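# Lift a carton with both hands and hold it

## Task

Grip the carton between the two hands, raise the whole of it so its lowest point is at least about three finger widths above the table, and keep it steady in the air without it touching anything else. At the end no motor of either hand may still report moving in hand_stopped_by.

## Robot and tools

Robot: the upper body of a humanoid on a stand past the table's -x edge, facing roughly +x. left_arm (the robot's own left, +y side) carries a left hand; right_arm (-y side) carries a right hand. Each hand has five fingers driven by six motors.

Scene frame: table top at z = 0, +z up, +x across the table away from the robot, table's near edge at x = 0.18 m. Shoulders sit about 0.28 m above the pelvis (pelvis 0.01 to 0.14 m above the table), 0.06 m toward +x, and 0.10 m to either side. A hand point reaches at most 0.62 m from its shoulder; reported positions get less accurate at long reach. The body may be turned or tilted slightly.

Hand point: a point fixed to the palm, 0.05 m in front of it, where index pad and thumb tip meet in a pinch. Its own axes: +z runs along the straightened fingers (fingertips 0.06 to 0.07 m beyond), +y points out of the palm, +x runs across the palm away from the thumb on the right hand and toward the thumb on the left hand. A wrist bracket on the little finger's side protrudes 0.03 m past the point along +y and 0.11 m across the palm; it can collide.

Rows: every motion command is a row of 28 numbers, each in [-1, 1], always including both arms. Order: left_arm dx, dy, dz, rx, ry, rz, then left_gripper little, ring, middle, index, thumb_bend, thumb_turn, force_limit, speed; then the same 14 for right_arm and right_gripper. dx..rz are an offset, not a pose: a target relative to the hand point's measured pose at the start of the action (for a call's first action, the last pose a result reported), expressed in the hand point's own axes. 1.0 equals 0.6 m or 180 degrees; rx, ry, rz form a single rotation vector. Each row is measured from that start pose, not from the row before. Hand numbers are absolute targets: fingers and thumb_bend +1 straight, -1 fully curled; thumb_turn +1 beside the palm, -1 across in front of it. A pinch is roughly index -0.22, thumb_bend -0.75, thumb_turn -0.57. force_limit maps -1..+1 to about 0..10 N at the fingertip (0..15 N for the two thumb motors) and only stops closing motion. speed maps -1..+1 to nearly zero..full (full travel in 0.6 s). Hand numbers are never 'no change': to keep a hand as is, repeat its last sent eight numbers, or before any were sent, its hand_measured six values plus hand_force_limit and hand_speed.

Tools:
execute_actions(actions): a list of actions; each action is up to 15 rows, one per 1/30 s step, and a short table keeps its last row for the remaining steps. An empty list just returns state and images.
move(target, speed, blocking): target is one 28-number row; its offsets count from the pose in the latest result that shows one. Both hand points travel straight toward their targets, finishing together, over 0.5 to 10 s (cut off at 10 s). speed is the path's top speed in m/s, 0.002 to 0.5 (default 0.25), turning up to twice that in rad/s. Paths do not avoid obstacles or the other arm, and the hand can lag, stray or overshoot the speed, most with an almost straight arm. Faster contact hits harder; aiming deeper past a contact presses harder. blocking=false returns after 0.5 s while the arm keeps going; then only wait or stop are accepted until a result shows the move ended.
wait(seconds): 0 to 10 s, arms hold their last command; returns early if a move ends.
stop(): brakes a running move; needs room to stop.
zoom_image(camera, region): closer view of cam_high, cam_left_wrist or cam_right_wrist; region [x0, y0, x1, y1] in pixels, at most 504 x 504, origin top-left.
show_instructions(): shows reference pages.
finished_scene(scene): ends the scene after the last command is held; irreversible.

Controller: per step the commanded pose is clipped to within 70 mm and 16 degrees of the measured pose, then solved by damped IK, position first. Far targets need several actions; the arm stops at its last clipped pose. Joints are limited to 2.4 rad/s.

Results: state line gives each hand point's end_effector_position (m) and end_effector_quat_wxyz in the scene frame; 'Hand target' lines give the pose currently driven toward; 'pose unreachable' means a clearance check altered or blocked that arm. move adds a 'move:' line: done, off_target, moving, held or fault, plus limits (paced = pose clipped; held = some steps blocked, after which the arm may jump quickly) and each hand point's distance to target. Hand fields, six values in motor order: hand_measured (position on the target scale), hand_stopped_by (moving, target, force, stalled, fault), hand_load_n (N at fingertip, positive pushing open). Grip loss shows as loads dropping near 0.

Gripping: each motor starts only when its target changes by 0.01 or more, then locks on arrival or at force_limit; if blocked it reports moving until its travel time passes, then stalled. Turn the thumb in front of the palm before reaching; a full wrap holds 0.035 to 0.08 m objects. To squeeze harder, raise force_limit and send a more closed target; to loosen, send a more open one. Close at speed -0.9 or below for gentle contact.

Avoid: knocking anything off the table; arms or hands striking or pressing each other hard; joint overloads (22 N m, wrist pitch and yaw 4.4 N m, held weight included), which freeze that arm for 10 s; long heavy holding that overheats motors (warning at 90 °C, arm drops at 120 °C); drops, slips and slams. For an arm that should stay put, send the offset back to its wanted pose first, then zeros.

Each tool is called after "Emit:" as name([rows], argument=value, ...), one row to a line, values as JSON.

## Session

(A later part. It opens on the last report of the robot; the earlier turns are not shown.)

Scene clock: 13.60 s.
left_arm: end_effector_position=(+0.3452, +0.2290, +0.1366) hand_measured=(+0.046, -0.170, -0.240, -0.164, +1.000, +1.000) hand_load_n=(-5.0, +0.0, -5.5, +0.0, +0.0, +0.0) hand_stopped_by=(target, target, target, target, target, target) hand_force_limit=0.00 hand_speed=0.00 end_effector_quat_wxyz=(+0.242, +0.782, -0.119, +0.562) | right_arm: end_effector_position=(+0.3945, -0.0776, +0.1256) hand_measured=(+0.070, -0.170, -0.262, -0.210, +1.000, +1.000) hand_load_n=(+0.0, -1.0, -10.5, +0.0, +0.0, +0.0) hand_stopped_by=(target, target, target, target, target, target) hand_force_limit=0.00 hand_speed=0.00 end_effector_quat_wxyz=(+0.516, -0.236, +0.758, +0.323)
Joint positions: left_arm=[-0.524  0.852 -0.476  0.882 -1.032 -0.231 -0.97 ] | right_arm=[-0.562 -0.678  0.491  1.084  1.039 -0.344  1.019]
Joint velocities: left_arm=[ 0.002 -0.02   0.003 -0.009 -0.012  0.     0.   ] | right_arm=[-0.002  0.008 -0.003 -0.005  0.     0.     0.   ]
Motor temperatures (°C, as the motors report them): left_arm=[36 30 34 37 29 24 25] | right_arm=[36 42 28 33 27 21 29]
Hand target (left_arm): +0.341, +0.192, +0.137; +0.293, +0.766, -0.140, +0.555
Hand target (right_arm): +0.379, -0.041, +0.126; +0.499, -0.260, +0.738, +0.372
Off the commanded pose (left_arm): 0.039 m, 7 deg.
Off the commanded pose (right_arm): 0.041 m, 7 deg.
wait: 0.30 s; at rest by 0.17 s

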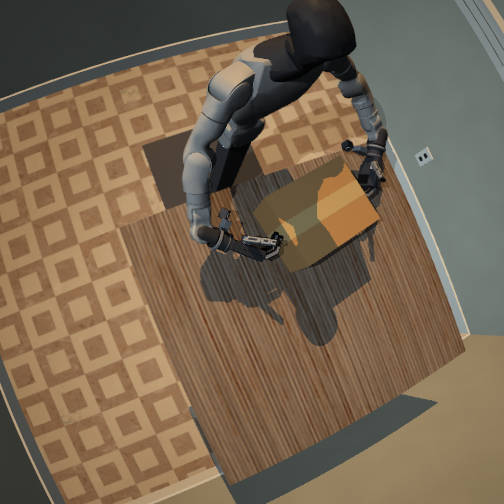

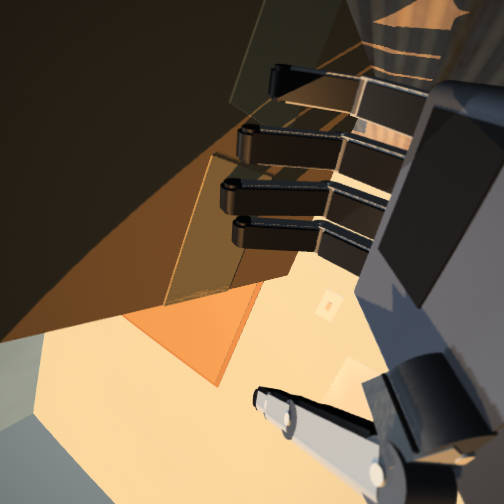

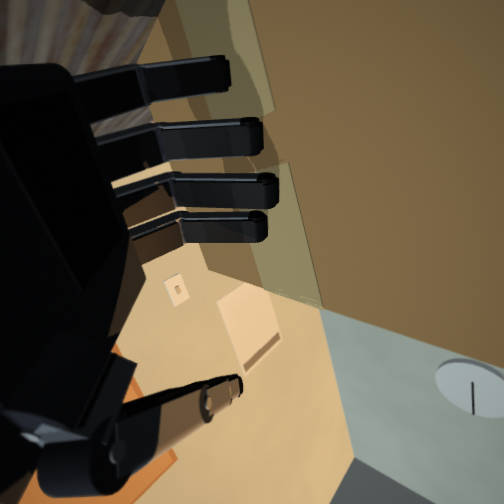

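Emit:
execute_actions([
  [[-0.008,0.059,0.026,-0.036,0.003,-0.008,0.045,-0.16,-0.245,-0.15,1,1,0,-0.8, 0.008,0.062,0.028,-0.038,-0.001,0.005,0.095,-0.17,-0.278,-0.195,1,1,0,-0.8],
[-0.009,0.061,0.023,-0.037,0.003,-0.008,0.045,-0.16,-0.245,-0.15,1,1,0,-0.8, 0.009,0.064,0.025,-0.039,-0.001,0.005,0.095,-0.17,-0.278,-0.195,1,1,0,-0.8],
[-0.010,0.064,0.019,-0.038,0.003,-0.008,0.045,-0.16,-0.245,-0.15,1,1,0,-0.8, 0.011,0.067,0.022,-0.040,-0.001,0.005,0.095,-0.17,-0.278,-0.195,1,1,0,-0.8],
[-0.013,0.068,0.015,-0.039,0.003,-0.008,0.045,-0.16,-0.245,-0.15,1,1,0,-0.8, 0.013,0.071,0.017,-0.041,-0.001,0.005,0.095,-0.17,-0.278,-0.195,1,1,0,-0.8],
[-0.015,0.072,0.010,-0.040,0.003,-0.008,0.045,-0.16,-0.245,-0.15,1,1,0,-0.8, 0.015,0.074,0.013,-0.042,-0.002,0.005,0.095,-0.17,-0.278,-0.195,1,1,0,-0.8],
[-0.017,0.076,0.005,-0.041,0.003,-0.008,0.045,-0.16,-0.245,-0.15,1,1,0,-0.8, 0.018,0.079,0.007,-0.043,-0.002,0.006,0.095,-0.17,-0.278,-0.195,1,1,0,-0.8],
[-0.020,0.081,-0.001,-0.043,0.003,-0.008,0.045,-0.16,-0.245,-0.15,1,1,0,-0.8, 0.021,0.083,0.002,-0.045,-0.002,0.006,0.095,-0.17,-0.278,-0.195,1,1,0,-0.8],
[-0.023,0.085,-0.007,-0.044,0.003,-0.008,0.045,-0.16,-0.245,-0.15,1,1,0,-0.8, 0.023,0.088,-0.005,-0.046,-0.002,0.006,0.095,-0.17,-0.278,-0.195,1,1,0,-0.8],
[-0.026,0.090,-0.012,-0.046,0.003,-0.008,0.045,-0.16,-0.245,-0.15,1,1,0,-0.8, 0.026,0.092,-0.010,-0.048,-0.002,0.006,0.095,-0.17,-0.278,-0.195,1,1,0,-0.8],
[-0.028,0.094,-0.018,-0.047,0.003,-0.008,0.045,-0.16,-0.245,-0.15,1,1,0,-0.8, 0.029,0.097,-0.016,-0.049,-0.002,0.006,0.095,-0.17,-0.278,-0.195,1,1,0,-0.8],
[-0.030,0.098,-0.023,-0.048,0.003,-0.008,0.045,-0.16,-0.245,-0.15,1,1,0,-0.8, 0.031,0.100,-0.020,-0.050,-0.002,0.006,0.095,-0.17,-0.278,-0.195,1,1,0,-0.8],
[-0.033,0.102,-0.027,-0.049,0.003,-0.008,0.045,-0.16,-0.245,-0.15,1,1,0,-0.8, 0.033,0.104,-0.025,-0.051,-0.002,0.006,0.095,-0.17,-0.278,-0.195,1,1,0,-0.8],
[-0.034,0.105,-0.031,-0.050,0.003,-0.008,0.045,-0.16,-0.245,-0.15,1,1,0,-0.8, 0.035,0.107,-0.028,-0.052,-0.002,0.006,0.095,-0.17,-0.278,-0.195,1,1,0,-0.8],
[-0.035,0.107,-0.033,-0.051,0.003,-0.008,0.045,-0.16,-0.245,-0.15,1,1,0,-0.8, 0.036,0.109,-0.031,-0.053,-0.002,0.006,0.095,-0.17,-0.278,-0.195,1,1,0,-0.8],
[-0.036,0.108,-0.034,-0.051,0.003,-0.008,0.045,-0.16,-0.245,-0.15,1,1,0,-0.8, 0.037,0.110,-0.032,-0.053,-0.002,0.006,0.095,-0.17,-0.278,-0.195,1,1,0,-0.8]],
])

Emit:
wait(seconds=0.4)

Scene clock: 15.27 s.
left_arm: end_effector_position=(+0.3068, +0.2215, +0.1355) hand_measured=(+0.046, -0.160, -0.244, -0.150, +1.000, +1.000) hand_load_n=(-2.0, +0.0, +0.0, +0.0, +0.0, +0.0) hand_stopped_by=(target, target, target, target, target, target) hand_force_limit=0.00 hand_speed=-0.80 end_effector_quat_wxyz=(+0.252, +0.780, -0.132, +0.558) | right_arm: end_effector_position=(+0.3571, -0.0843, +0.1254) hand_measured=(+0.096, -0.170, -0.278, -0.194, +1.000, +1.000) hand_load_n=(-0.5, -0.5, +0.0, +0.0, +0.0, +0.0) hand_stopped_by=(target, target, target, target, target, target) hand_force_limit=0.00 hand_speed=-0.80 end_effector_quat_wxyz=(+0.514, -0.246, +0.751, +0.334)
Joint positions: left_arm=[-0.316  0.949 -0.468  0.646 -1.087 -0.279 -0.925] | right_arm=[-0.355 -0.771  0.495  0.818  1.08  -0.374  0.967]
Joint velocities: left_arm=[ 0.454  0.216  0.    -0.491 -0.095 -0.118  0.087] | right_arm=[ 0.489 -0.25   0.021 -0.624  0.071 -0.063 -0.175]
Motor temperatures (°C, as the motors report them): left_arm=[36 30 34 37 29 24 25] | right_arm=[36 42 28 34 27 21 29]
Hand target (left_arm): +0.292, +0.185, +0.139; +0.312, +0.759, -0.155, +0.550
Hand target (right_arm): +0.330, -0.052, +0.127; +0.493, -0.270, +0.729, +0.391
Off the commanded pose (left_arm): 0.042 m, 8 deg.
Off the commanded pose (right_arm): 0.047 m, 8 deg.

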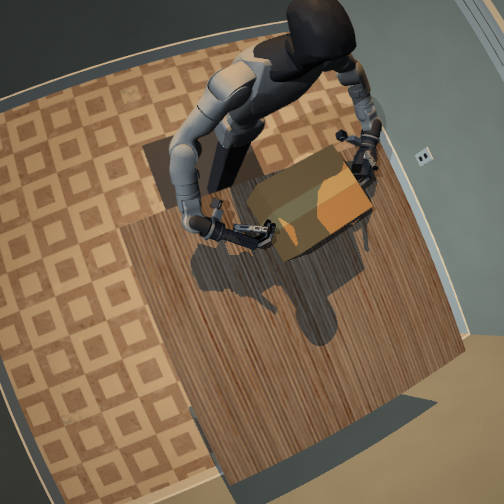

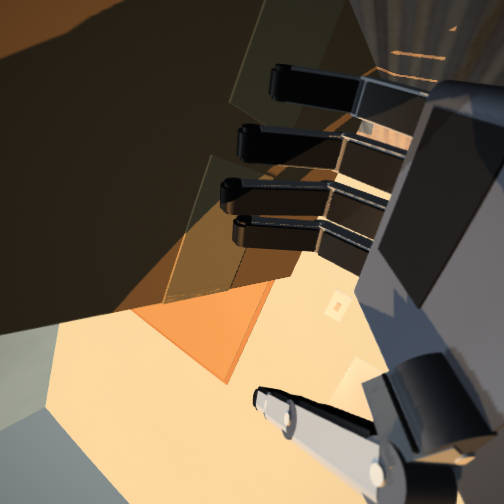

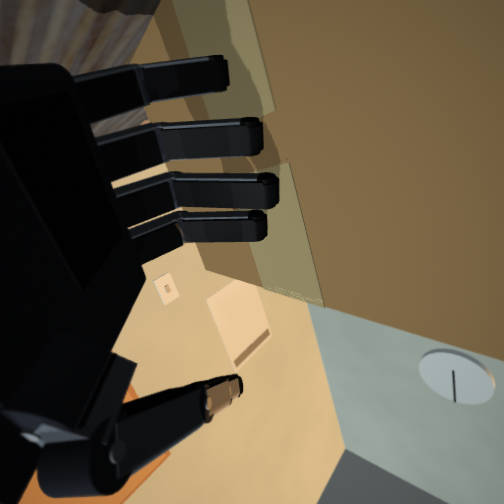

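Scene clock: 15.67 s.
left_arm: end_effector_position=(+0.3022, +0.2203, +0.1353) hand_measured=(+0.046, -0.160, -0.244, -0.150, +1.000, +1.000) hand_load_n=(-2.5, +0.0, +0.0, -0.5, +0.0, +0.0) hand_stopped_by=(target, target, target, target, target, target) hand_force_limit=0.00 hand_speed=-0.80 end_effector_quat_wxyz=(+0.252, +0.780, -0.134, +0.556) | right_arm: end_effector_position=(+0.3523, -0.0851, +0.1254) hand_measured=(+0.096, -0.170, -0.278, -0.194, +1.000, +1.000) hand_load_n=(-1.0, -0.5, +0.0, -1.0, +0.0, +0.0) hand_stopped_by=(target, target, target, target, target, target) hand_force_limit=0.00 hand_speed=-0.80 end_effector_quat_wxyz=(+0.513, -0.248, +0.751, +0.334)
Joint positions: left_arm=[-0.291  0.962 -0.468  0.616 -1.092 -0.285 -0.916] | right_arm=[-0.326 -0.787  0.498  0.778  1.084 -0.378  0.951]
Joint velocities: left_arm=[-0.003  0.003 -0.008  0.002  0.002  0.     0.   ] | right_arm=[ 0.    -0.008 -0.003  0.     0.003  0.     0.   ]
Motor temperatures (°C, as the motors report them): left_arm=[36 30 34 38 29 24 25] | right_arm=[36 42 28 34 27 21 30]
Hand target (left_arm): +0.292, +0.185, +0.139; +0.312, +0.759, -0.155, +0.550
Hand target (right_arm): +0.330, -0.052, +0.127; +0.493, -0.270, +0.729, +0.391
Off the commanded pose (left_arm): 0.040 m, 7 deg.
Off the commanded pose (right_arm): 0.044 m, 8 deg.
wait: 0.40 s; at rest by 0.23 s

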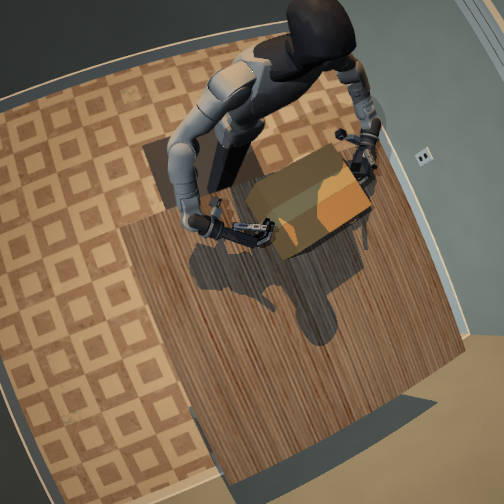

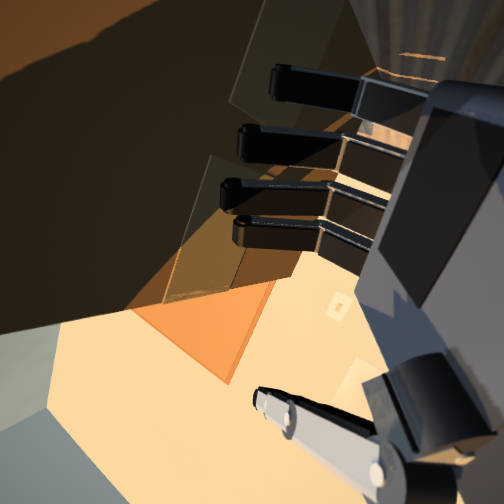

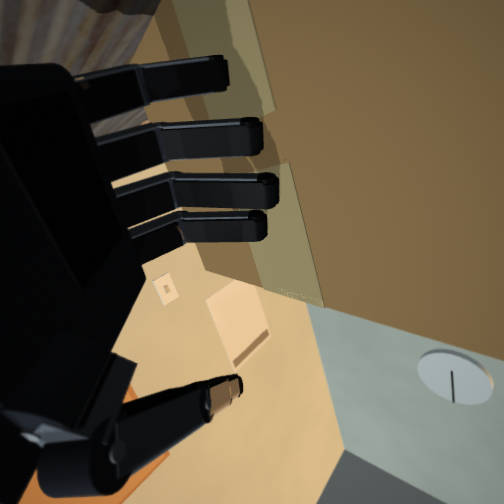

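Emit:
execute_actions([
  [[-0.008,0.065,0.017,-0.040,0.002,-0.010,0.045,-0.16,-0.245,-0.15,1,1,0,-0.8, 0.012,0.071,0.022,-0.043,-0.001,0.008,0.095,-0.17,-0.278,-0.195,1,1,0,-0.8],
[-0.009,0.067,0.014,-0.040,0.002,-0.010,0.045,-0.16,-0.245,-0.15,1,1,0,-0.8, 0.013,0.073,0.019,-0.043,-0.001,0.008,0.095,-0.17,-0.278,-0.195,1,1,0,-0.8],
[-0.011,0.070,0.011,-0.041,0.002,-0.010,0.045,-0.16,-0.245,-0.15,1,1,0,-0.8, 0.015,0.076,0.016,-0.044,-0.001,0.008,0.095,-0.17,-0.278,-0.195,1,1,0,-0.8],
[-0.013,0.073,0.007,-0.042,0.002,-0.010,0.045,-0.16,-0.245,-0.15,1,1,0,-0.8, 0.017,0.079,0.012,-0.045,-0.001,0.008,0.095,-0.17,-0.278,-0.195,1,1,0,-0.8],
[-0.015,0.077,0.003,-0.043,0.002,-0.010,0.045,-0.16,-0.245,-0.15,1,1,0,-0.8, 0.019,0.083,0.008,-0.046,-0.001,0.008,0.095,-0.17,-0.278,-0.195,1,1,0,-0.8],
[-0.017,0.081,-0.001,-0.044,0.002,-0.010,0.045,-0.16,-0.245,-0.15,1,1,0,-0.8, 0.021,0.086,0.004,-0.047,-0.001,0.008,0.095,-0.17,-0.278,-0.195,1,1,0,-0.8],
[-0.019,0.084,-0.005,-0.045,0.002,-0.010,0.045,-0.16,-0.245,-0.15,1,1,0,-0.8, 0.023,0.089,0.000,-0.048,-0.001,0.008,0.095,-0.17,-0.278,-0.195,1,1,0,-0.8],
[-0.020,0.087,-0.008,-0.046,0.002,-0.010,0.045,-0.16,-0.245,-0.15,1,1,0,-0.8, 0.024,0.092,-0.003,-0.049,-0.001,0.008,0.095,-0.17,-0.278,-0.195,1,1,0,-0.8],
[-0.022,0.090,-0.011,-0.047,0.002,-0.010,0.045,-0.16,-0.245,-0.15,1,1,0,-0.8, 0.026,0.095,-0.006,-0.050,-0.001,0.008,0.095,-0.17,-0.278,-0.195,1,1,0,-0.8],
[-0.023,0.092,-0.014,-0.047,0.002,-0.010,0.045,-0.16,-0.245,-0.15,1,1,0,-0.8, 0.027,0.097,-0.009,-0.050,-0.001,0.008,0.095,-0.17,-0.278,-0.195,1,1,0,-0.8]],
  [[-0.008,0.066,0.020,-0.042,0.002,-0.010,0.045,-0.16,-0.245,-0.15,1,1,0,-0.8, 0.011,0.071,0.024,-0.045,-0.002,0.008,0.095,-0.17,-0.278,-0.195,1,1,0,-0.8],
[-0.008,0.068,0.022,-0.044,0.003,-0.010,0.045,-0.16,-0.245,-0.15,1,1,0,-0.8, 0.011,0.072,0.026,-0.046,-0.002,0.008,0.095,-0.17,-0.278,-0.195,1,1,0,-0.8],
[-0.008,0.071,0.025,-0.046,0.003,-0.010,0.045,-0.16,-0.245,-0.15,1,1,0,-0.8, 0.010,0.074,0.029,-0.048,-0.003,0.008,0.095,-0.17,-0.278,-0.195,1,1,0,-0.8],
[-0.009,0.073,0.027,-0.048,0.004,-0.010,0.045,-0.16,-0.245,-0.15,1,1,0,-0.8, 0.010,0.076,0.031,-0.050,-0.004,0.008,0.095,-0.17,-0.278,-0.195,1,1,0,-0.8],
[-0.009,0.076,0.030,-0.051,0.004,-0.011,0.045,-0.16,-0.245,-0.15,1,1,0,-0.8, 0.010,0.078,0.034,-0.052,-0.005,0.008,0.095,-0.17,-0.278,-0.195,1,1,0,-0.8],
[-0.009,0.078,0.033,-0.053,0.005,-0.011,0.045,-0.16,-0.245,-0.15,1,1,0,-0.8, 0.009,0.080,0.037,-0.054,-0.005,0.008,0.095,-0.17,-0.278,-0.195,1,1,0,-0.8],
[-0.009,0.081,0.036,-0.055,0.005,-0.011,0.045,-0.16,-0.245,-0.15,1,1,0,-0.8, 0.009,0.082,0.040,-0.056,-0.006,0.008,0.095,-0.17,-0.278,-0.195,1,1,0,-0.8],
[-0.006,0.081,0.036,-0.055,0.007,-0.011,0.045,-0.16,-0.245,-0.15,1,1,0,-0.8, 0.006,0.082,0.040,-0.056,-0.008,0.008,0.095,-0.17,-0.278,-0.195,1,1,0,-0.8],
[-0.003,0.082,0.035,-0.055,0.009,-0.011,0.045,-0.16,-0.245,-0.15,1,1,0,-0.8, 0.003,0.083,0.039,-0.056,-0.010,0.008,0.095,-0.17,-0.278,-0.195,1,1,0,-0.8],
[0,0.082,0.035,-0.055,0.011,-0.011,0.045,-0.16,-0.245,-0.15,1,1,0,-0.8, 0,0.083,0.039,-0.056,-0.012,0.008,0.095,-0.17,-0.278,-0.195,1,1,0,-0.8],
[0.003,0.083,0.034,-0.055,0.013,-0.011,0.045,-0.16,-0.245,-0.15,1,1,0,-0.8, -0.003,0.084,0.038,-0.056,-0.014,0.008,0.095,-0.17,-0.278,-0.195,1,1,0,-0.8],
[0.006,0.083,0.034,-0.055,0.014,-0.011,0.045,-0.16,-0.245,-0.15,1,1,0,-0.8, -0.006,0.084,0.038,-0.056,-0.015,0.008,0.095,-0.17,-0.278,-0.195,1,1,0,-0.8],
[0.009,0.084,0.033,-0.055,0.016,-0.011,0.045,-0.16,-0.245,-0.15,1,1,0,-0.8, -0.009,0.085,0.037,-0.056,-0.017,0.008,0.095,-0.17,-0.278,-0.195,1,1,0,-0.8],
[0.012,0.084,0.033,-0.055,0.018,-0.011,0.045,-0.16,-0.245,-0.15,1,1,0,-0.8, -0.012,0.085,0.037,-0.056,-0.019,0.008,0.095,-0.17,-0.278,-0.195,1,1,0,-0.8],
[0.015,0.085,0.032,-0.055,0.020,-0.011,0.045,-0.16,-0.245,-0.15,1,1,0,-0.8, -0.015,0.086,0.036,-0.056,-0.021,0.008,0.095,-0.17,-0.278,-0.195,1,1,0,-0.8]],
])

Emit:
wait(seconds=0.4)

Scene clock: 19.00 s.
left_arm: end_effector_position=(+0.2769, +0.2152, +0.1345) hand_measured=(+0.046, -0.160, -0.244, -0.150, +1.000, +1.000) hand_load_n=(-3.0, +0.0, -2.0, -6.0, +0.0, +0.0) hand_stopped_by=(target, target, target, target, target, target) hand_force_limit=0.00 hand_speed=-0.80 end_effector_quat_wxyz=(+0.256, +0.785, -0.140, +0.547) | right_arm: end_effector_position=(+0.3270, -0.0879, +0.1250) hand_measured=(+0.096, -0.170, -0.278, -0.194, +1.000, +1.000) hand_load_n=(-3.0, +0.0, +0.0, -4.5, +0.0, +0.0) hand_stopped_by=(target, target, target, target, target, target) hand_force_limit=0.00 hand_speed=-0.80 end_effector_quat_wxyz=(+0.509, -0.256, +0.750, +0.337)
Joint positions: left_arm=[-0.161  1.041 -0.485  0.478 -1.133 -0.332 -0.874] | right_arm=[-0.213 -0.852  0.54   0.647  1.125 -0.435  0.914]
Joint velocities: left_arm=[ 0.078  0.005  0.011 -0.094 -0.048  0.     0.098] | right_arm=[ 0.071 -0.031  0.011 -0.106  0.049  0.    -0.099]
Motor temperatures (°C, as the motors report them): left_arm=[36 30 34 38 29 24 27] | right_arm=[37 42 28 35 27 21 32]
Hand target (left_arm): +0.267, +0.169, +0.152; +0.336, +0.742, -0.165, +0.556
Hand target (right_arm): +0.303, -0.044, +0.142; +0.504, -0.278, +0.703, +0.417
Off the commanded pose (left_arm): 0.055 m, 11 deg.
Off the commanded pose (right_arm): 0.056 m, 11 deg.

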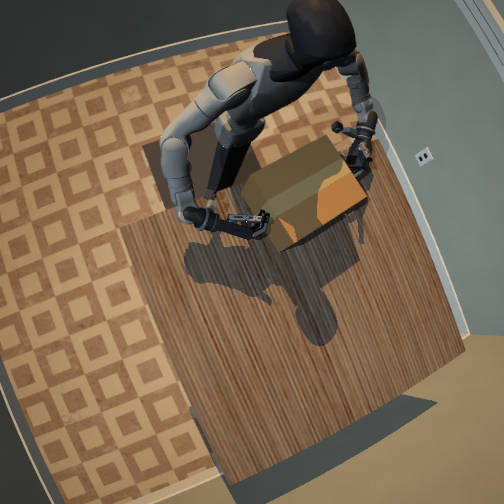

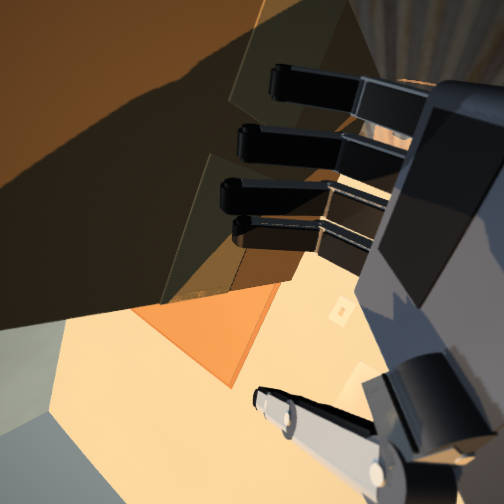

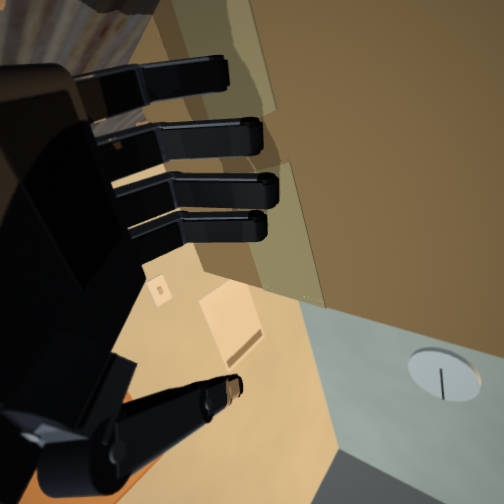

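Scene clock: 19.40 s.
left_arm: end_effector_position=(+0.2769, +0.2153, +0.1346) hand_measured=(+0.046, -0.160, -0.244, -0.150, +1.000, +1.000) hand_load_n=(-2.5, +0.0, -2.0, -4.0, +0.0, +0.0) hand_stopped_by=(target, target, target, target, target, target) hand_force_limit=0.00 hand_speed=-0.80 end_effector_quat_wxyz=(+0.255, +0.785, -0.138, +0.547) | right_arm: end_effector_position=(+0.3268, -0.0880, +0.1251) hand_measured=(+0.096, -0.170, -0.278, -0.194, +1.000, +1.000) hand_load_n=(-1.5, -0.5, +0.0, -3.0, +0.0, +0.0) hand_stopped_by=(target, target, target, target, target, target) hand_force_limit=0.00 hand_speed=-0.80 end_effector_quat_wxyz=(+0.509, -0.253, +0.751, +0.336)
Joint positions: left_arm=[-0.155  1.043 -0.485  0.47  -1.136 -0.332 -0.865] | right_arm=[-0.206 -0.854  0.54   0.637  1.127 -0.435  0.905]
Joint velocities: left_arm=[ 0.002 -0.008  0.     0.    -0.002  0.     0.   ] | right_arm=[ 0.     0.008  0.009  0.    -0.002  0.     0.   ]
Motor temperatures (°C, as the motors report them): left_arm=[36 30 34 39 29 24 28] | right_arm=[37 42 28 35 27 21 33]
Hand target (left_arm): +0.267, +0.169, +0.152; +0.336, +0.742, -0.165, +0.556
Hand target (right_arm): +0.303, -0.044, +0.142; +0.504, -0.278, +0.703, +0.417
Off the commanded pose (left_arm): 0.055 m, 11 deg.
Off the commanded pose (right_arm): 0.056 m, 11 deg.
wait: 0.40 s; at rest by 0.17 s

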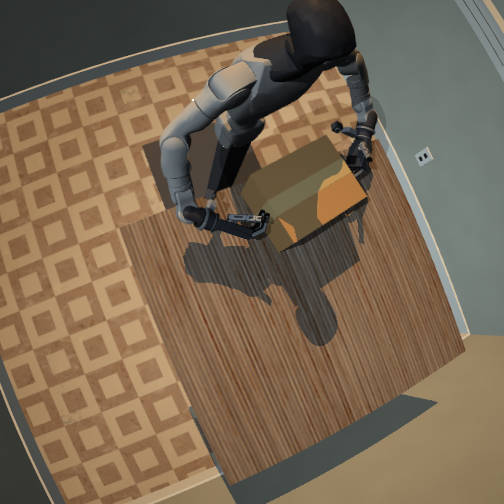

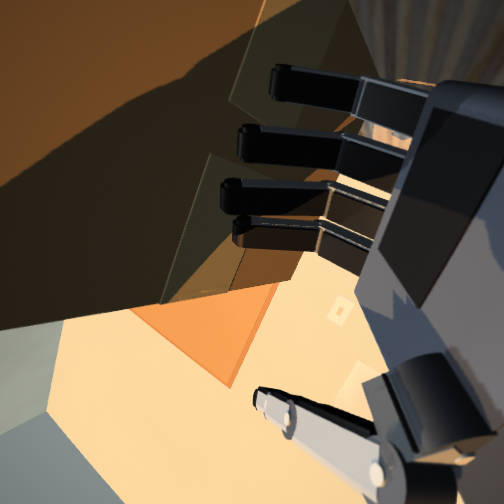

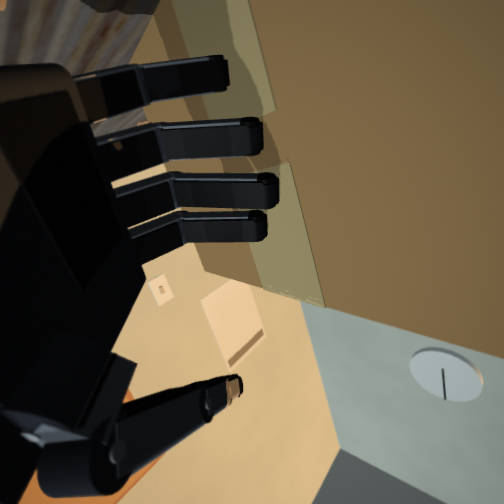

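Emit:
execute_actions([
  [[0.015,0.085,0.034,-0.058,0.021,-0.011,0.045,-0.16,-0.245,-0.15,1,1,0,-0.8, -0.015,0.086,0.038,-0.059,-0.022,0.008,0.095,-0.17,-0.278,-0.195,1,1,0,-0.8],
[0.016,0.085,0.036,-0.059,0.021,-0.011,0.045,-0.16,-0.245,-0.15,1,1,0,-0.8, -0.016,0.086,0.041,-0.060,-0.022,0.008,0.095,-0.17,-0.278,-0.195,1,1,0,-0.8],
[0.016,0.086,0.038,-0.060,0.021,-0.011,0.045,-0.16,-0.245,-0.15,1,1,0,-0.8, -0.017,0.085,0.043,-0.061,-0.022,0.008,0.095,-0.17,-0.278,-0.195,1,1,0,-0.8],
[0.017,0.086,0.040,-0.061,0.021,-0.011,0.045,-0.16,-0.245,-0.15,1,1,0,-0.8, -0.018,0.085,0.046,-0.062,-0.022,0.008,0.095,-0.17,-0.278,-0.195,1,1,0,-0.8],
[0.017,0.086,0.042,-0.062,0.021,-0.011,0.045,-0.16,-0.245,-0.15,1,1,0,-0.8, -0.018,0.085,0.048,-0.063,-0.022,0.008,0.095,-0.17,-0.278,-0.195,1,1,0,-0.8],
[0.019,0.086,0.042,-0.062,0.022,-0.011,0.045,-0.16,-0.245,-0.15,1,1,0,-0.8, -0.020,0.085,0.048,-0.063,-0.023,0.008,0.095,-0.17,-0.278,-0.195,1,1,0,-0.8],
[0.021,0.086,0.042,-0.062,0.023,-0.011,0.045,-0.16,-0.245,-0.15,1,1,0,-0.8, -0.022,0.085,0.048,-0.063,-0.024,0.008,0.095,-0.17,-0.278,-0.195,1,1,0,-0.8],
[0.023,0.086,0.042,-0.062,0.025,-0.011,0.045,-0.16,-0.245,-0.15,1,1,0,-0.8, -0.024,0.085,0.048,-0.063,-0.026,0.008,0.095,-0.17,-0.278,-0.195,1,1,0,-0.8],
[0.025,0.086,0.042,-0.062,0.026,-0.011,0.045,-0.16,-0.245,-0.15,1,1,0,-0.8, -0.026,0.085,0.048,-0.063,-0.027,0.008,0.095,-0.17,-0.278,-0.195,1,1,0,-0.8],
[0.027,0.086,0.043,-0.062,0.027,-0.011,0.045,-0.16,-0.245,-0.15,1,1,0,-0.8, -0.028,0.085,0.049,-0.063,-0.028,0.008,0.095,-0.17,-0.278,-0.195,1,1,0,-0.8],
[0.029,0.086,0.043,-0.062,0.028,-0.011,0.045,-0.16,-0.245,-0.15,1,1,0,-0.8, -0.030,0.085,0.049,-0.063,-0.029,0.008,0.095,-0.17,-0.278,-0.195,1,1,0,-0.8],
[0.031,0.086,0.043,-0.062,0.030,-0.011,0.045,-0.16,-0.245,-0.15,1,1,0,-0.8, -0.032,0.085,0.049,-0.063,-0.031,0.008,0.095,-0.17,-0.278,-0.195,1,1,0,-0.8],
[0.033,0.086,0.043,-0.062,0.031,-0.011,0.045,-0.16,-0.245,-0.15,1,1,0,-0.8, -0.034,0.085,0.049,-0.063,-0.032,0.008,0.095,-0.17,-0.278,-0.195,1,1,0,-0.8],
[0.035,0.086,0.043,-0.062,0.032,-0.011,0.045,-0.16,-0.245,-0.15,1,1,0,-0.8, -0.036,0.085,0.049,-0.063,-0.033,0.008,0.095,-0.17,-0.278,-0.195,1,1,0,-0.8],
[0.037,0.086,0.043,-0.062,0.033,-0.011,0.045,-0.16,-0.245,-0.15,1,1,0,-0.8, -0.038,0.085,0.049,-0.063,-0.034,0.008,0.095,-0.17,-0.278,-0.195,1,1,0,-0.8]],
])

Emit:
wait(seconds=0.5)

Scene clock: 20.60 s.
left_arm: end_effector_position=(+0.2835, +0.2158, +0.1349) hand_measured=(+0.046, -0.160, -0.244, -0.150, +1.000, +1.000) hand_load_n=(-2.0, +0.0, -1.5, -2.5, +0.0, +0.0) hand_stopped_by=(target, target, target, target, target, target) hand_force_limit=0.00 hand_speed=-0.80 end_effector_quat_wxyz=(+0.255, +0.786, -0.133, +0.548) | right_arm: end_effector_position=(+0.3332, -0.0881, +0.1254) hand_measured=(+0.096, -0.170, -0.278, -0.194, +1.000, +1.000) hand_load_n=(-1.0, -0.5, +0.0, -2.0, +0.0, +0.0) hand_stopped_by=(target, target, target, target, target, target) hand_force_limit=0.00 hand_speed=-0.80 end_effector_quat_wxyz=(+0.510, -0.250, +0.751, +0.337)
Joint positions: left_arm=[-0.185  1.034 -0.494  0.487 -1.14  -0.316 -0.861] | right_arm=[-0.239 -0.845  0.549  0.673  1.138 -0.427  0.917]
Joint velocities: left_arm=[ 0.003 -0.003  0.003  0.    -0.021  0.     0.019] | right_arm=[-0.006  0.025 -0.02  -0.002  0.005  0.009 -0.003]
Motor temperatures (°C, as the motors report them): left_arm=[36 30 34 39 29 24 29] | right_arm=[37 42 28 36 27 21 34]
Hand target (left_arm): +0.276, +0.167, +0.162; +0.344, +0.730, -0.162, +0.568
Hand target (right_arm): +0.312, -0.038, +0.152; +0.516, -0.274, +0.689, +0.428
Off the commanded pose (left_arm): 0.062 m, 13 deg.
Off the commanded pose (right_arm): 0.065 m, 13 deg.

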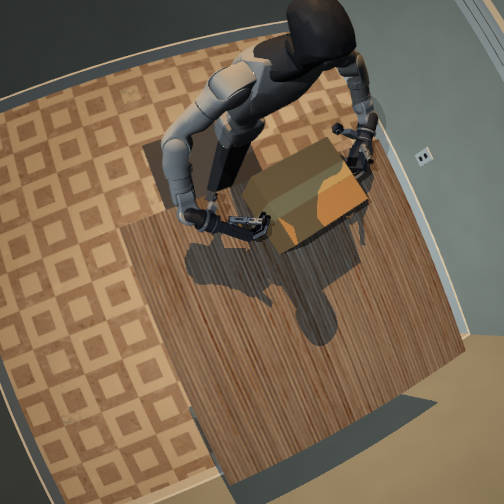

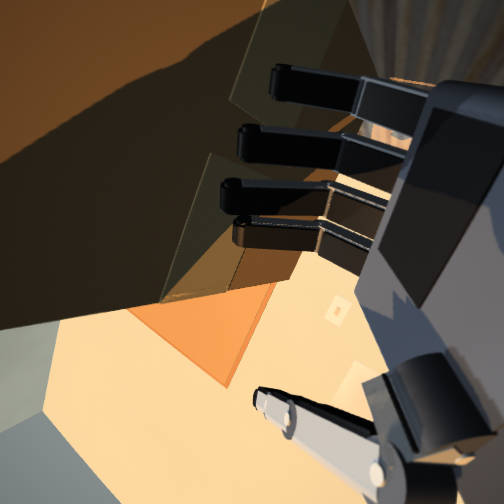

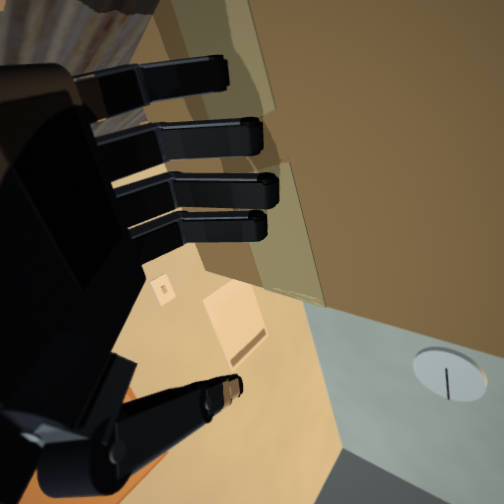

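Scene clock: 21.10 s.
left_arm: end_effector_position=(+0.2941, +0.2192, +0.1548) hand_measured=(+0.046, -0.160, -0.244, -0.150, +1.000, +1.000) hand_load_n=(-4.5, +0.0, +0.0, +0.0, +0.0, +0.0) hand_stopped_by=(target, target, target, target, target, target) hand_force_limit=0.00 hand_speed=-0.80 end_effector_quat_wxyz=(+0.257, +0.765, -0.124, +0.578) | right_arm: end_effector_position=(+0.3434, -0.0896, +0.1395) hand_measured=(+0.096, -0.170, -0.278, -0.194, +1.000, +1.000) hand_load_n=(-0.5, -0.5, +0.0, +0.0, +0.0, +0.0) hand_stopped_by=(target, target, target, target, target, target) hand_force_limit=0.00 hand_speed=-0.80 end_effector_quat_wxyz=(+0.533, -0.236, +0.739, +0.339)
Joint positions: left_arm=[-0.202  1.031 -0.472  0.475 -1.182 -0.33  -0.865] | right_arm=[-0.25  -0.844  0.533  0.664  1.175 -0.435  0.916]
Joint velocities: left_arm=[ 0.009 -0.008 -0.02  -0.005 -0.005  0.     0.   ] | right_arm=[-0.002 -0.012 -0.006  0.002 -0.006  0.     0.   ]
Motor temperatures (°C, as the motors report them): left_arm=[37 30 34 40 29 24 30] | right_arm=[37 42 28 36 27 21 35]
Hand target (left_arm): +0.276, +0.167, +0.162; +0.344, +0.730, -0.162, +0.568
Hand target (right_arm): +0.312, -0.038, +0.152; +0.516, -0.274, +0.689, +0.428
Off the commanded pose (left_arm): 0.062 m, 12 deg.
Off the commanded pose (right_arm): 0.065 m, 13 deg.
wait: 0.50 s; at rest by 0.37 s

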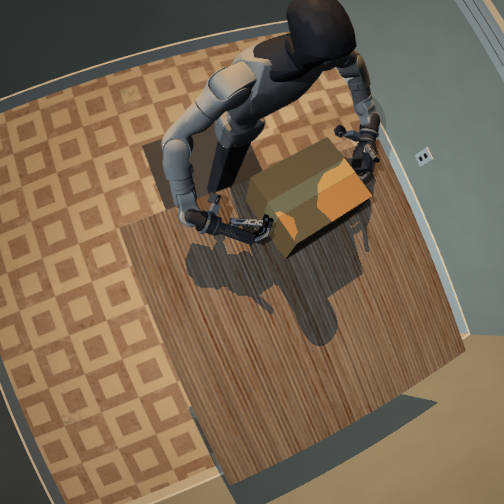

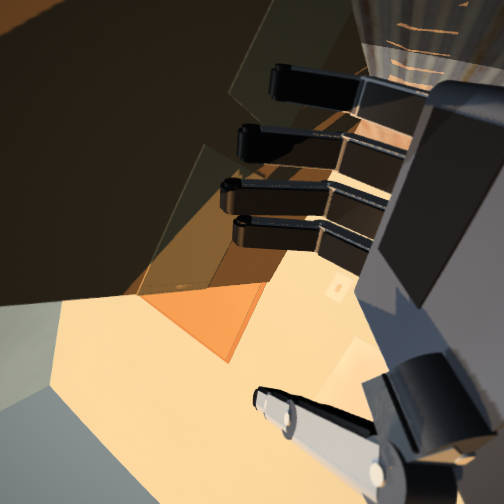

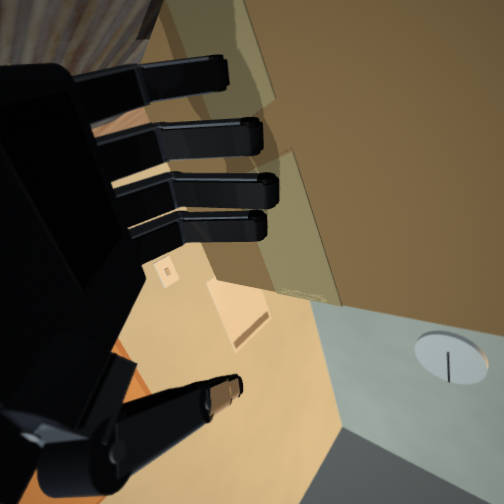

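Emit:
zoom_image(camera="cam_high", region=[200, 120, 400, 300])

Region (200, 120, 400, 300) of cam_high's 504x504 image, scaled by 2.520, with more detail than that image has; it fills the top 454 rows of this view, and the rest is white.

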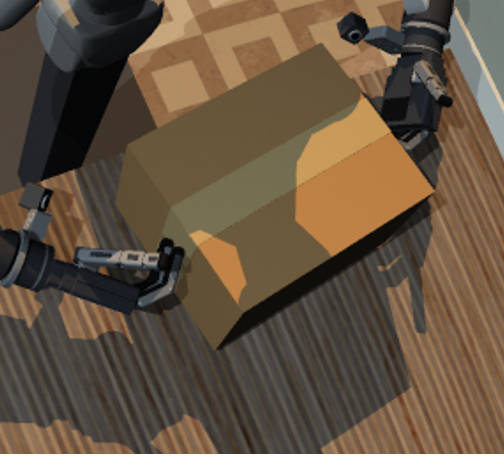

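Emit:
execute_actions([
  [[-0.007,0.097,0.031,-0.064,0.007,-0.012,0.045,-0.16,-0.245,-0.15,1,1,0,-0.8, -0.004,0.100,0.039,-0.067,-0.012,0.008,0.095,-0.17,-0.278,-0.195,1,1,0,-0.8],
[-0.006,0.096,0.030,-0.063,0.005,-0.012,0.045,-0.16,-0.245,-0.15,1,1,0,-0.8, -0.006,0.099,0.038,-0.066,-0.010,0.008,0.095,-0.17,-0.278,-0.195,1,1,0,-0.8],
[-0.005,0.095,0.029,-0.062,0.003,-0.012,0.045,-0.16,-0.245,-0.15,1,1,0,-0.8, -0.008,0.098,0.037,-0.065,-0.008,0.008,0.095,-0.17,-0.278,-0.195,1,1,0,-0.8],
[-0.004,0.094,0.028,-0.061,0.001,-0.012,0.045,-0.16,-0.245,-0.15,1,1,0,-0.8, -0.010,0.097,0.036,-0.064,-0.006,0.008,0.095,-0.17,-0.278,-0.195,1,1,0,-0.8],
[-0.002,0.093,0.027,-0.060,-0.002,-0.012,0.045,-0.16,-0.245,-0.15,1,1,0,-0.8, -0.012,0.096,0.035,-0.063,-0.004,0.008,0.095,-0.17,-0.278,-0.195,1,1,0,-0.8],
[0,0.092,0.026,-0.059,-0.004,-0.012,0.045,-0.16,-0.245,-0.15,1,1,0,-0.8, -0.014,0.095,0.034,-0.062,-0.002,0.008,0.095,-0.17,-0.278,-0.195,1,1,0,-0.8],
[0.002,0.091,0.025,-0.058,-0.006,-0.012,0.045,-0.16,-0.245,-0.15,1,1,0,-0.8, -0.017,0.095,0.033,-0.061,0,0.008,0.095,-0.17,-0.278,-0.195,1,1,0,-0.8],
[0.005,0.090,0.024,-0.057,-0.008,-0.012,0.045,-0.16,-0.245,-0.15,1,1,0,-0.8, -0.020,0.094,0.032,-0.060,0.002,0.008,0.095,-0.17,-0.278,-0.195,1,1,0,-0.8],
[0.008,0.090,0.024,-0.056,-0.010,-0.012,0.045,-0.16,-0.245,-0.15,1,1,0,-0.8, -0.023,0.094,0.031,-0.059,0.004,0.008,0.095,-0.17,-0.278,-0.195,1,1,0,-0.8],
[0.011,0.090,0.023,-0.056,-0.012,-0.012,0.045,-0.16,-0.245,-0.15,1,1,0,-0.8, -0.026,0.094,0.030,-0.058,0.005,0.008,0.095,-0.17,-0.278,-0.195,1,1,0,-0.8],
[0.014,0.090,0.022,-0.056,-0.013,-0.012,0.045,-0.16,-0.245,-0.15,1,1,0,-0.8, -0.029,0.095,0.029,-0.058,0.006,0.008,0.095,-0.17,-0.278,-0.195,1,1,0,-0.8],
[0.017,0.090,0.022,-0.056,-0.013,-0.012,0.045,-0.16,-0.245,-0.15,1,1,0,-0.8, -0.032,0.095,0.028,-0.058,0.006,0.008,0.095,-0.17,-0.278,-0.195,1,1,0,-0.8],
[0.020,0.091,0.021,-0.056,-0.013,-0.012,0.045,-0.16,-0.245,-0.15,1,1,0,-0.8, -0.035,0.095,0.027,-0.058,0.006,0.008,0.095,-0.17,-0.278,-0.195,1,1,0,-0.8],
[0.022,0.091,0.020,-0.056,-0.013,-0.012,0.045,-0.16,-0.245,-0.15,1,1,0,-0.8, -0.038,0.096,0.026,-0.058,0.006,0.008,0.095,-0.17,-0.278,-0.195,1,1,0,-0.8],
[0.024,0.091,0.020,-0.056,-0.013,-0.012,0.045,-0.16,-0.245,-0.15,1,1,0,-0.8, -0.041,0.096,0.026,-0.058,0.006,0.008,0.095,-0.17,-0.278,-0.195,1,1,0,-0.8]],
])

Emit:
wait(seconds=0.5)

Emit:
zoom_image(camera="cam_high", region=[200, 120, 400, 300])

Scene clock: 22.83 s.
left_arm: end_effector_position=(+0.2948, +0.2150, +0.1671) hand_measured=(+0.046, -0.160, -0.244, -0.150, +1.000, +1.000) hand_load_n=(-3.0, +0.0, +0.0, -1.5, +0.0, +0.0) hand_stopped_by=(target, target, target, target, target, target) hand_force_limit=0.00 hand_speed=-0.80 end_effector_quat_wxyz=(+0.258, +0.785, -0.134, +0.548) | right_arm: end_effector_position=(+0.3454, -0.0855, +0.1581) hand_measured=(+0.096, -0.170, -0.278, -0.194, +1.000, +1.000) hand_load_n=(+1.0, -0.5, -1.0, -1.5, +0.0, +0.0) hand_stopped_by=(target, target, target, target, target, target) hand_force_limit=0.00 hand_speed=-0.80 end_effector_quat_wxyz=(+0.510, -0.249, +0.753, +0.333)
Joint positions: left_arm=[-0.185  1.167 -0.486  0.314 -1.226 -0.223 -0.785] | right_arm=[-0.215 -1.006  0.553  0.431  1.211 -0.324  0.79 ]
Joint velocities: left_arm=[ 0.014  0.218  0.011 -0.265 -0.155  0.105  0.116] | right_arm=[ 0.091 -0.31   0.008 -0.445  0.15   0.149 -0.227]
Motor temperatures (°C, as the motors report them): left_arm=[37 30 34 41 29 24 32] | right_arm=[38 42 28 38 27 21 39]
Hand target (left_arm): +0.281, +0.172, +0.182; +0.333, +0.751, -0.165, +0.545
Hand target (right_arm): +0.317, -0.043, +0.174; +0.496, -0.280, +0.712, +0.411
Off the commanded pose (left_arm): 0.050 m, 10 deg.
Off the commanded pose (right_arm): 0.054 m, 10 deg.

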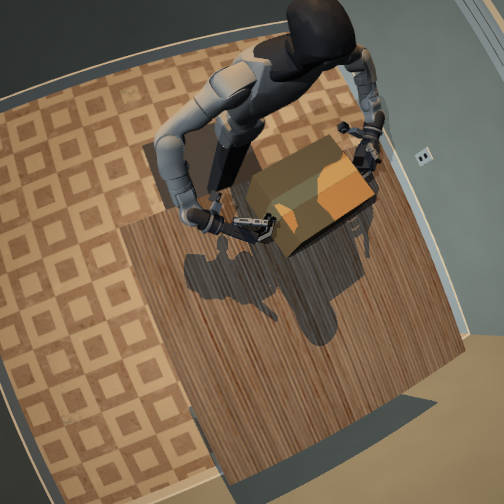

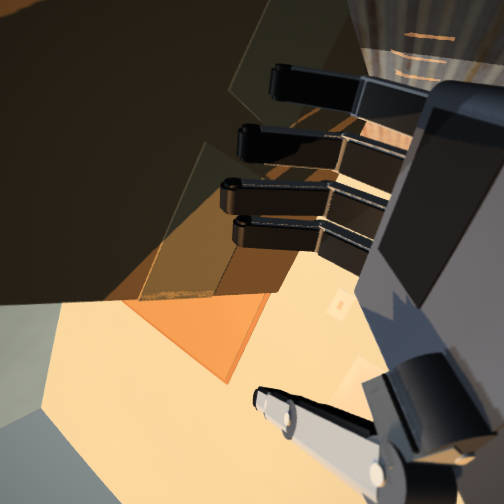

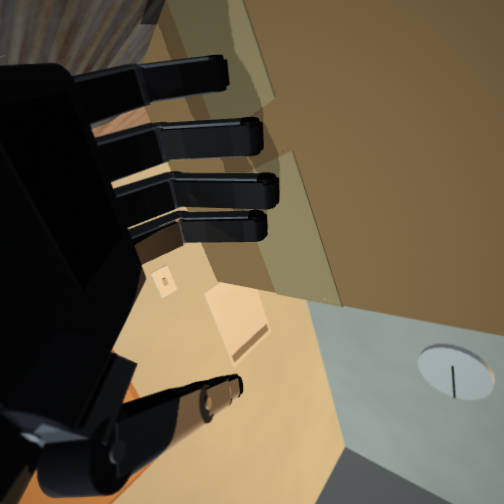

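Scene clock: 23.33 s.
left_arm: end_effector_position=(+0.2956, +0.2153, +0.1703) hand_measured=(+0.046, -0.160, -0.244, -0.150, +1.000, +1.000) hand_load_n=(-3.5, +0.0, +0.0, -1.0, +0.0, +0.0) hand_stopped_by=(target, target, target, target, target, target) hand_force_limit=0.00 hand_speed=-0.80 end_effector_quat_wxyz=(+0.259, +0.784, -0.133, +0.548) | right_arm: end_effector_position=(+0.3458, -0.0849, +0.1618) hand_measured=(+0.096, -0.170, -0.278, -0.194, +1.000, +1.000) hand_load_n=(+1.0, -0.5, -1.0, -2.0, +0.0, +0.0) hand_stopped_by=(target, target, target, target, target, target) hand_force_limit=0.00 hand_speed=-0.80 end_effector_quat_wxyz=(+0.509, -0.249, +0.753, +0.333)
Joint positions: left_arm=[-0.183  1.181 -0.484  0.298 -1.238 -0.216 -0.778] | right_arm=[-0.21  -1.027  0.553  0.401  1.221 -0.314  0.776]
Joint velocities: left_arm=[-0.003 -0.012 -0.002  0.014  0.003  0.     0.   ] | right_arm=[-0.008  0.002 -0.012  0.005 -0.003  0.     0.   ]
Motor temperatures (°C, as the motors report them): left_arm=[37 30 34 41 29 24 33] | right_arm=[38 42 28 38 27 21 40]
Hand target (left_arm): +0.281, +0.172, +0.182; +0.333, +0.751, -0.165, +0.545
Hand target (right_arm): +0.317, -0.043, +0.174; +0.496, -0.280, +0.712, +0.411
Off the commanded pose (left_arm): 0.050 m, 10 deg.
Off the commanded pose (right_arm): 0.053 m, 10 deg.
wait: 0.50 s; at rest by 0.23 s

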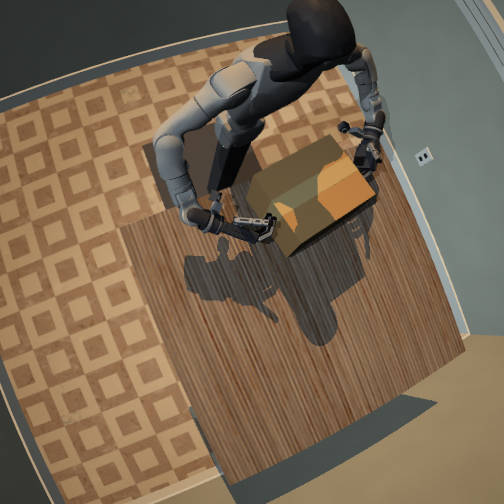

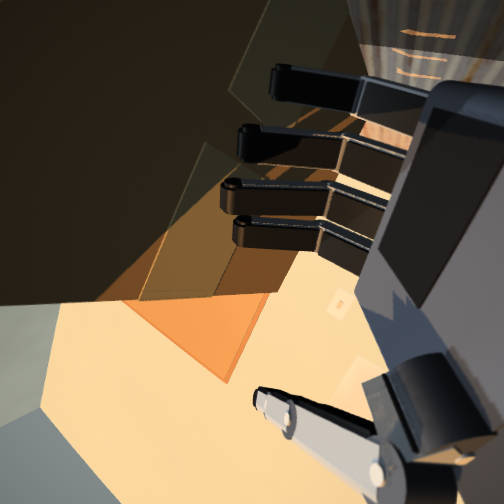

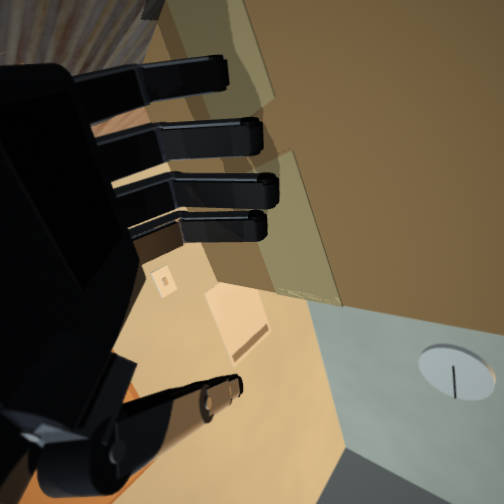

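Region (200, 120, 400, 300) of cam_high's 504x504 image, scaled by 2.520, with more detail than that image has; it fills the top 454 rows of this view, and the rest is white.

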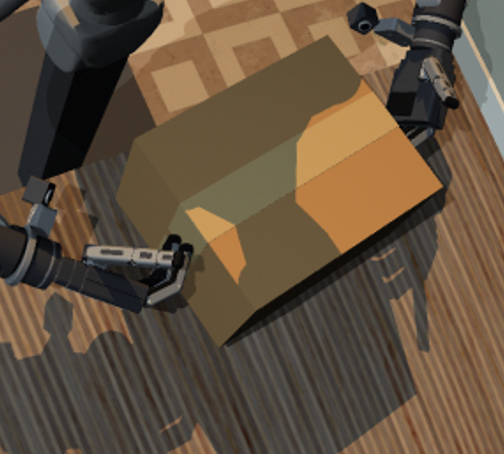

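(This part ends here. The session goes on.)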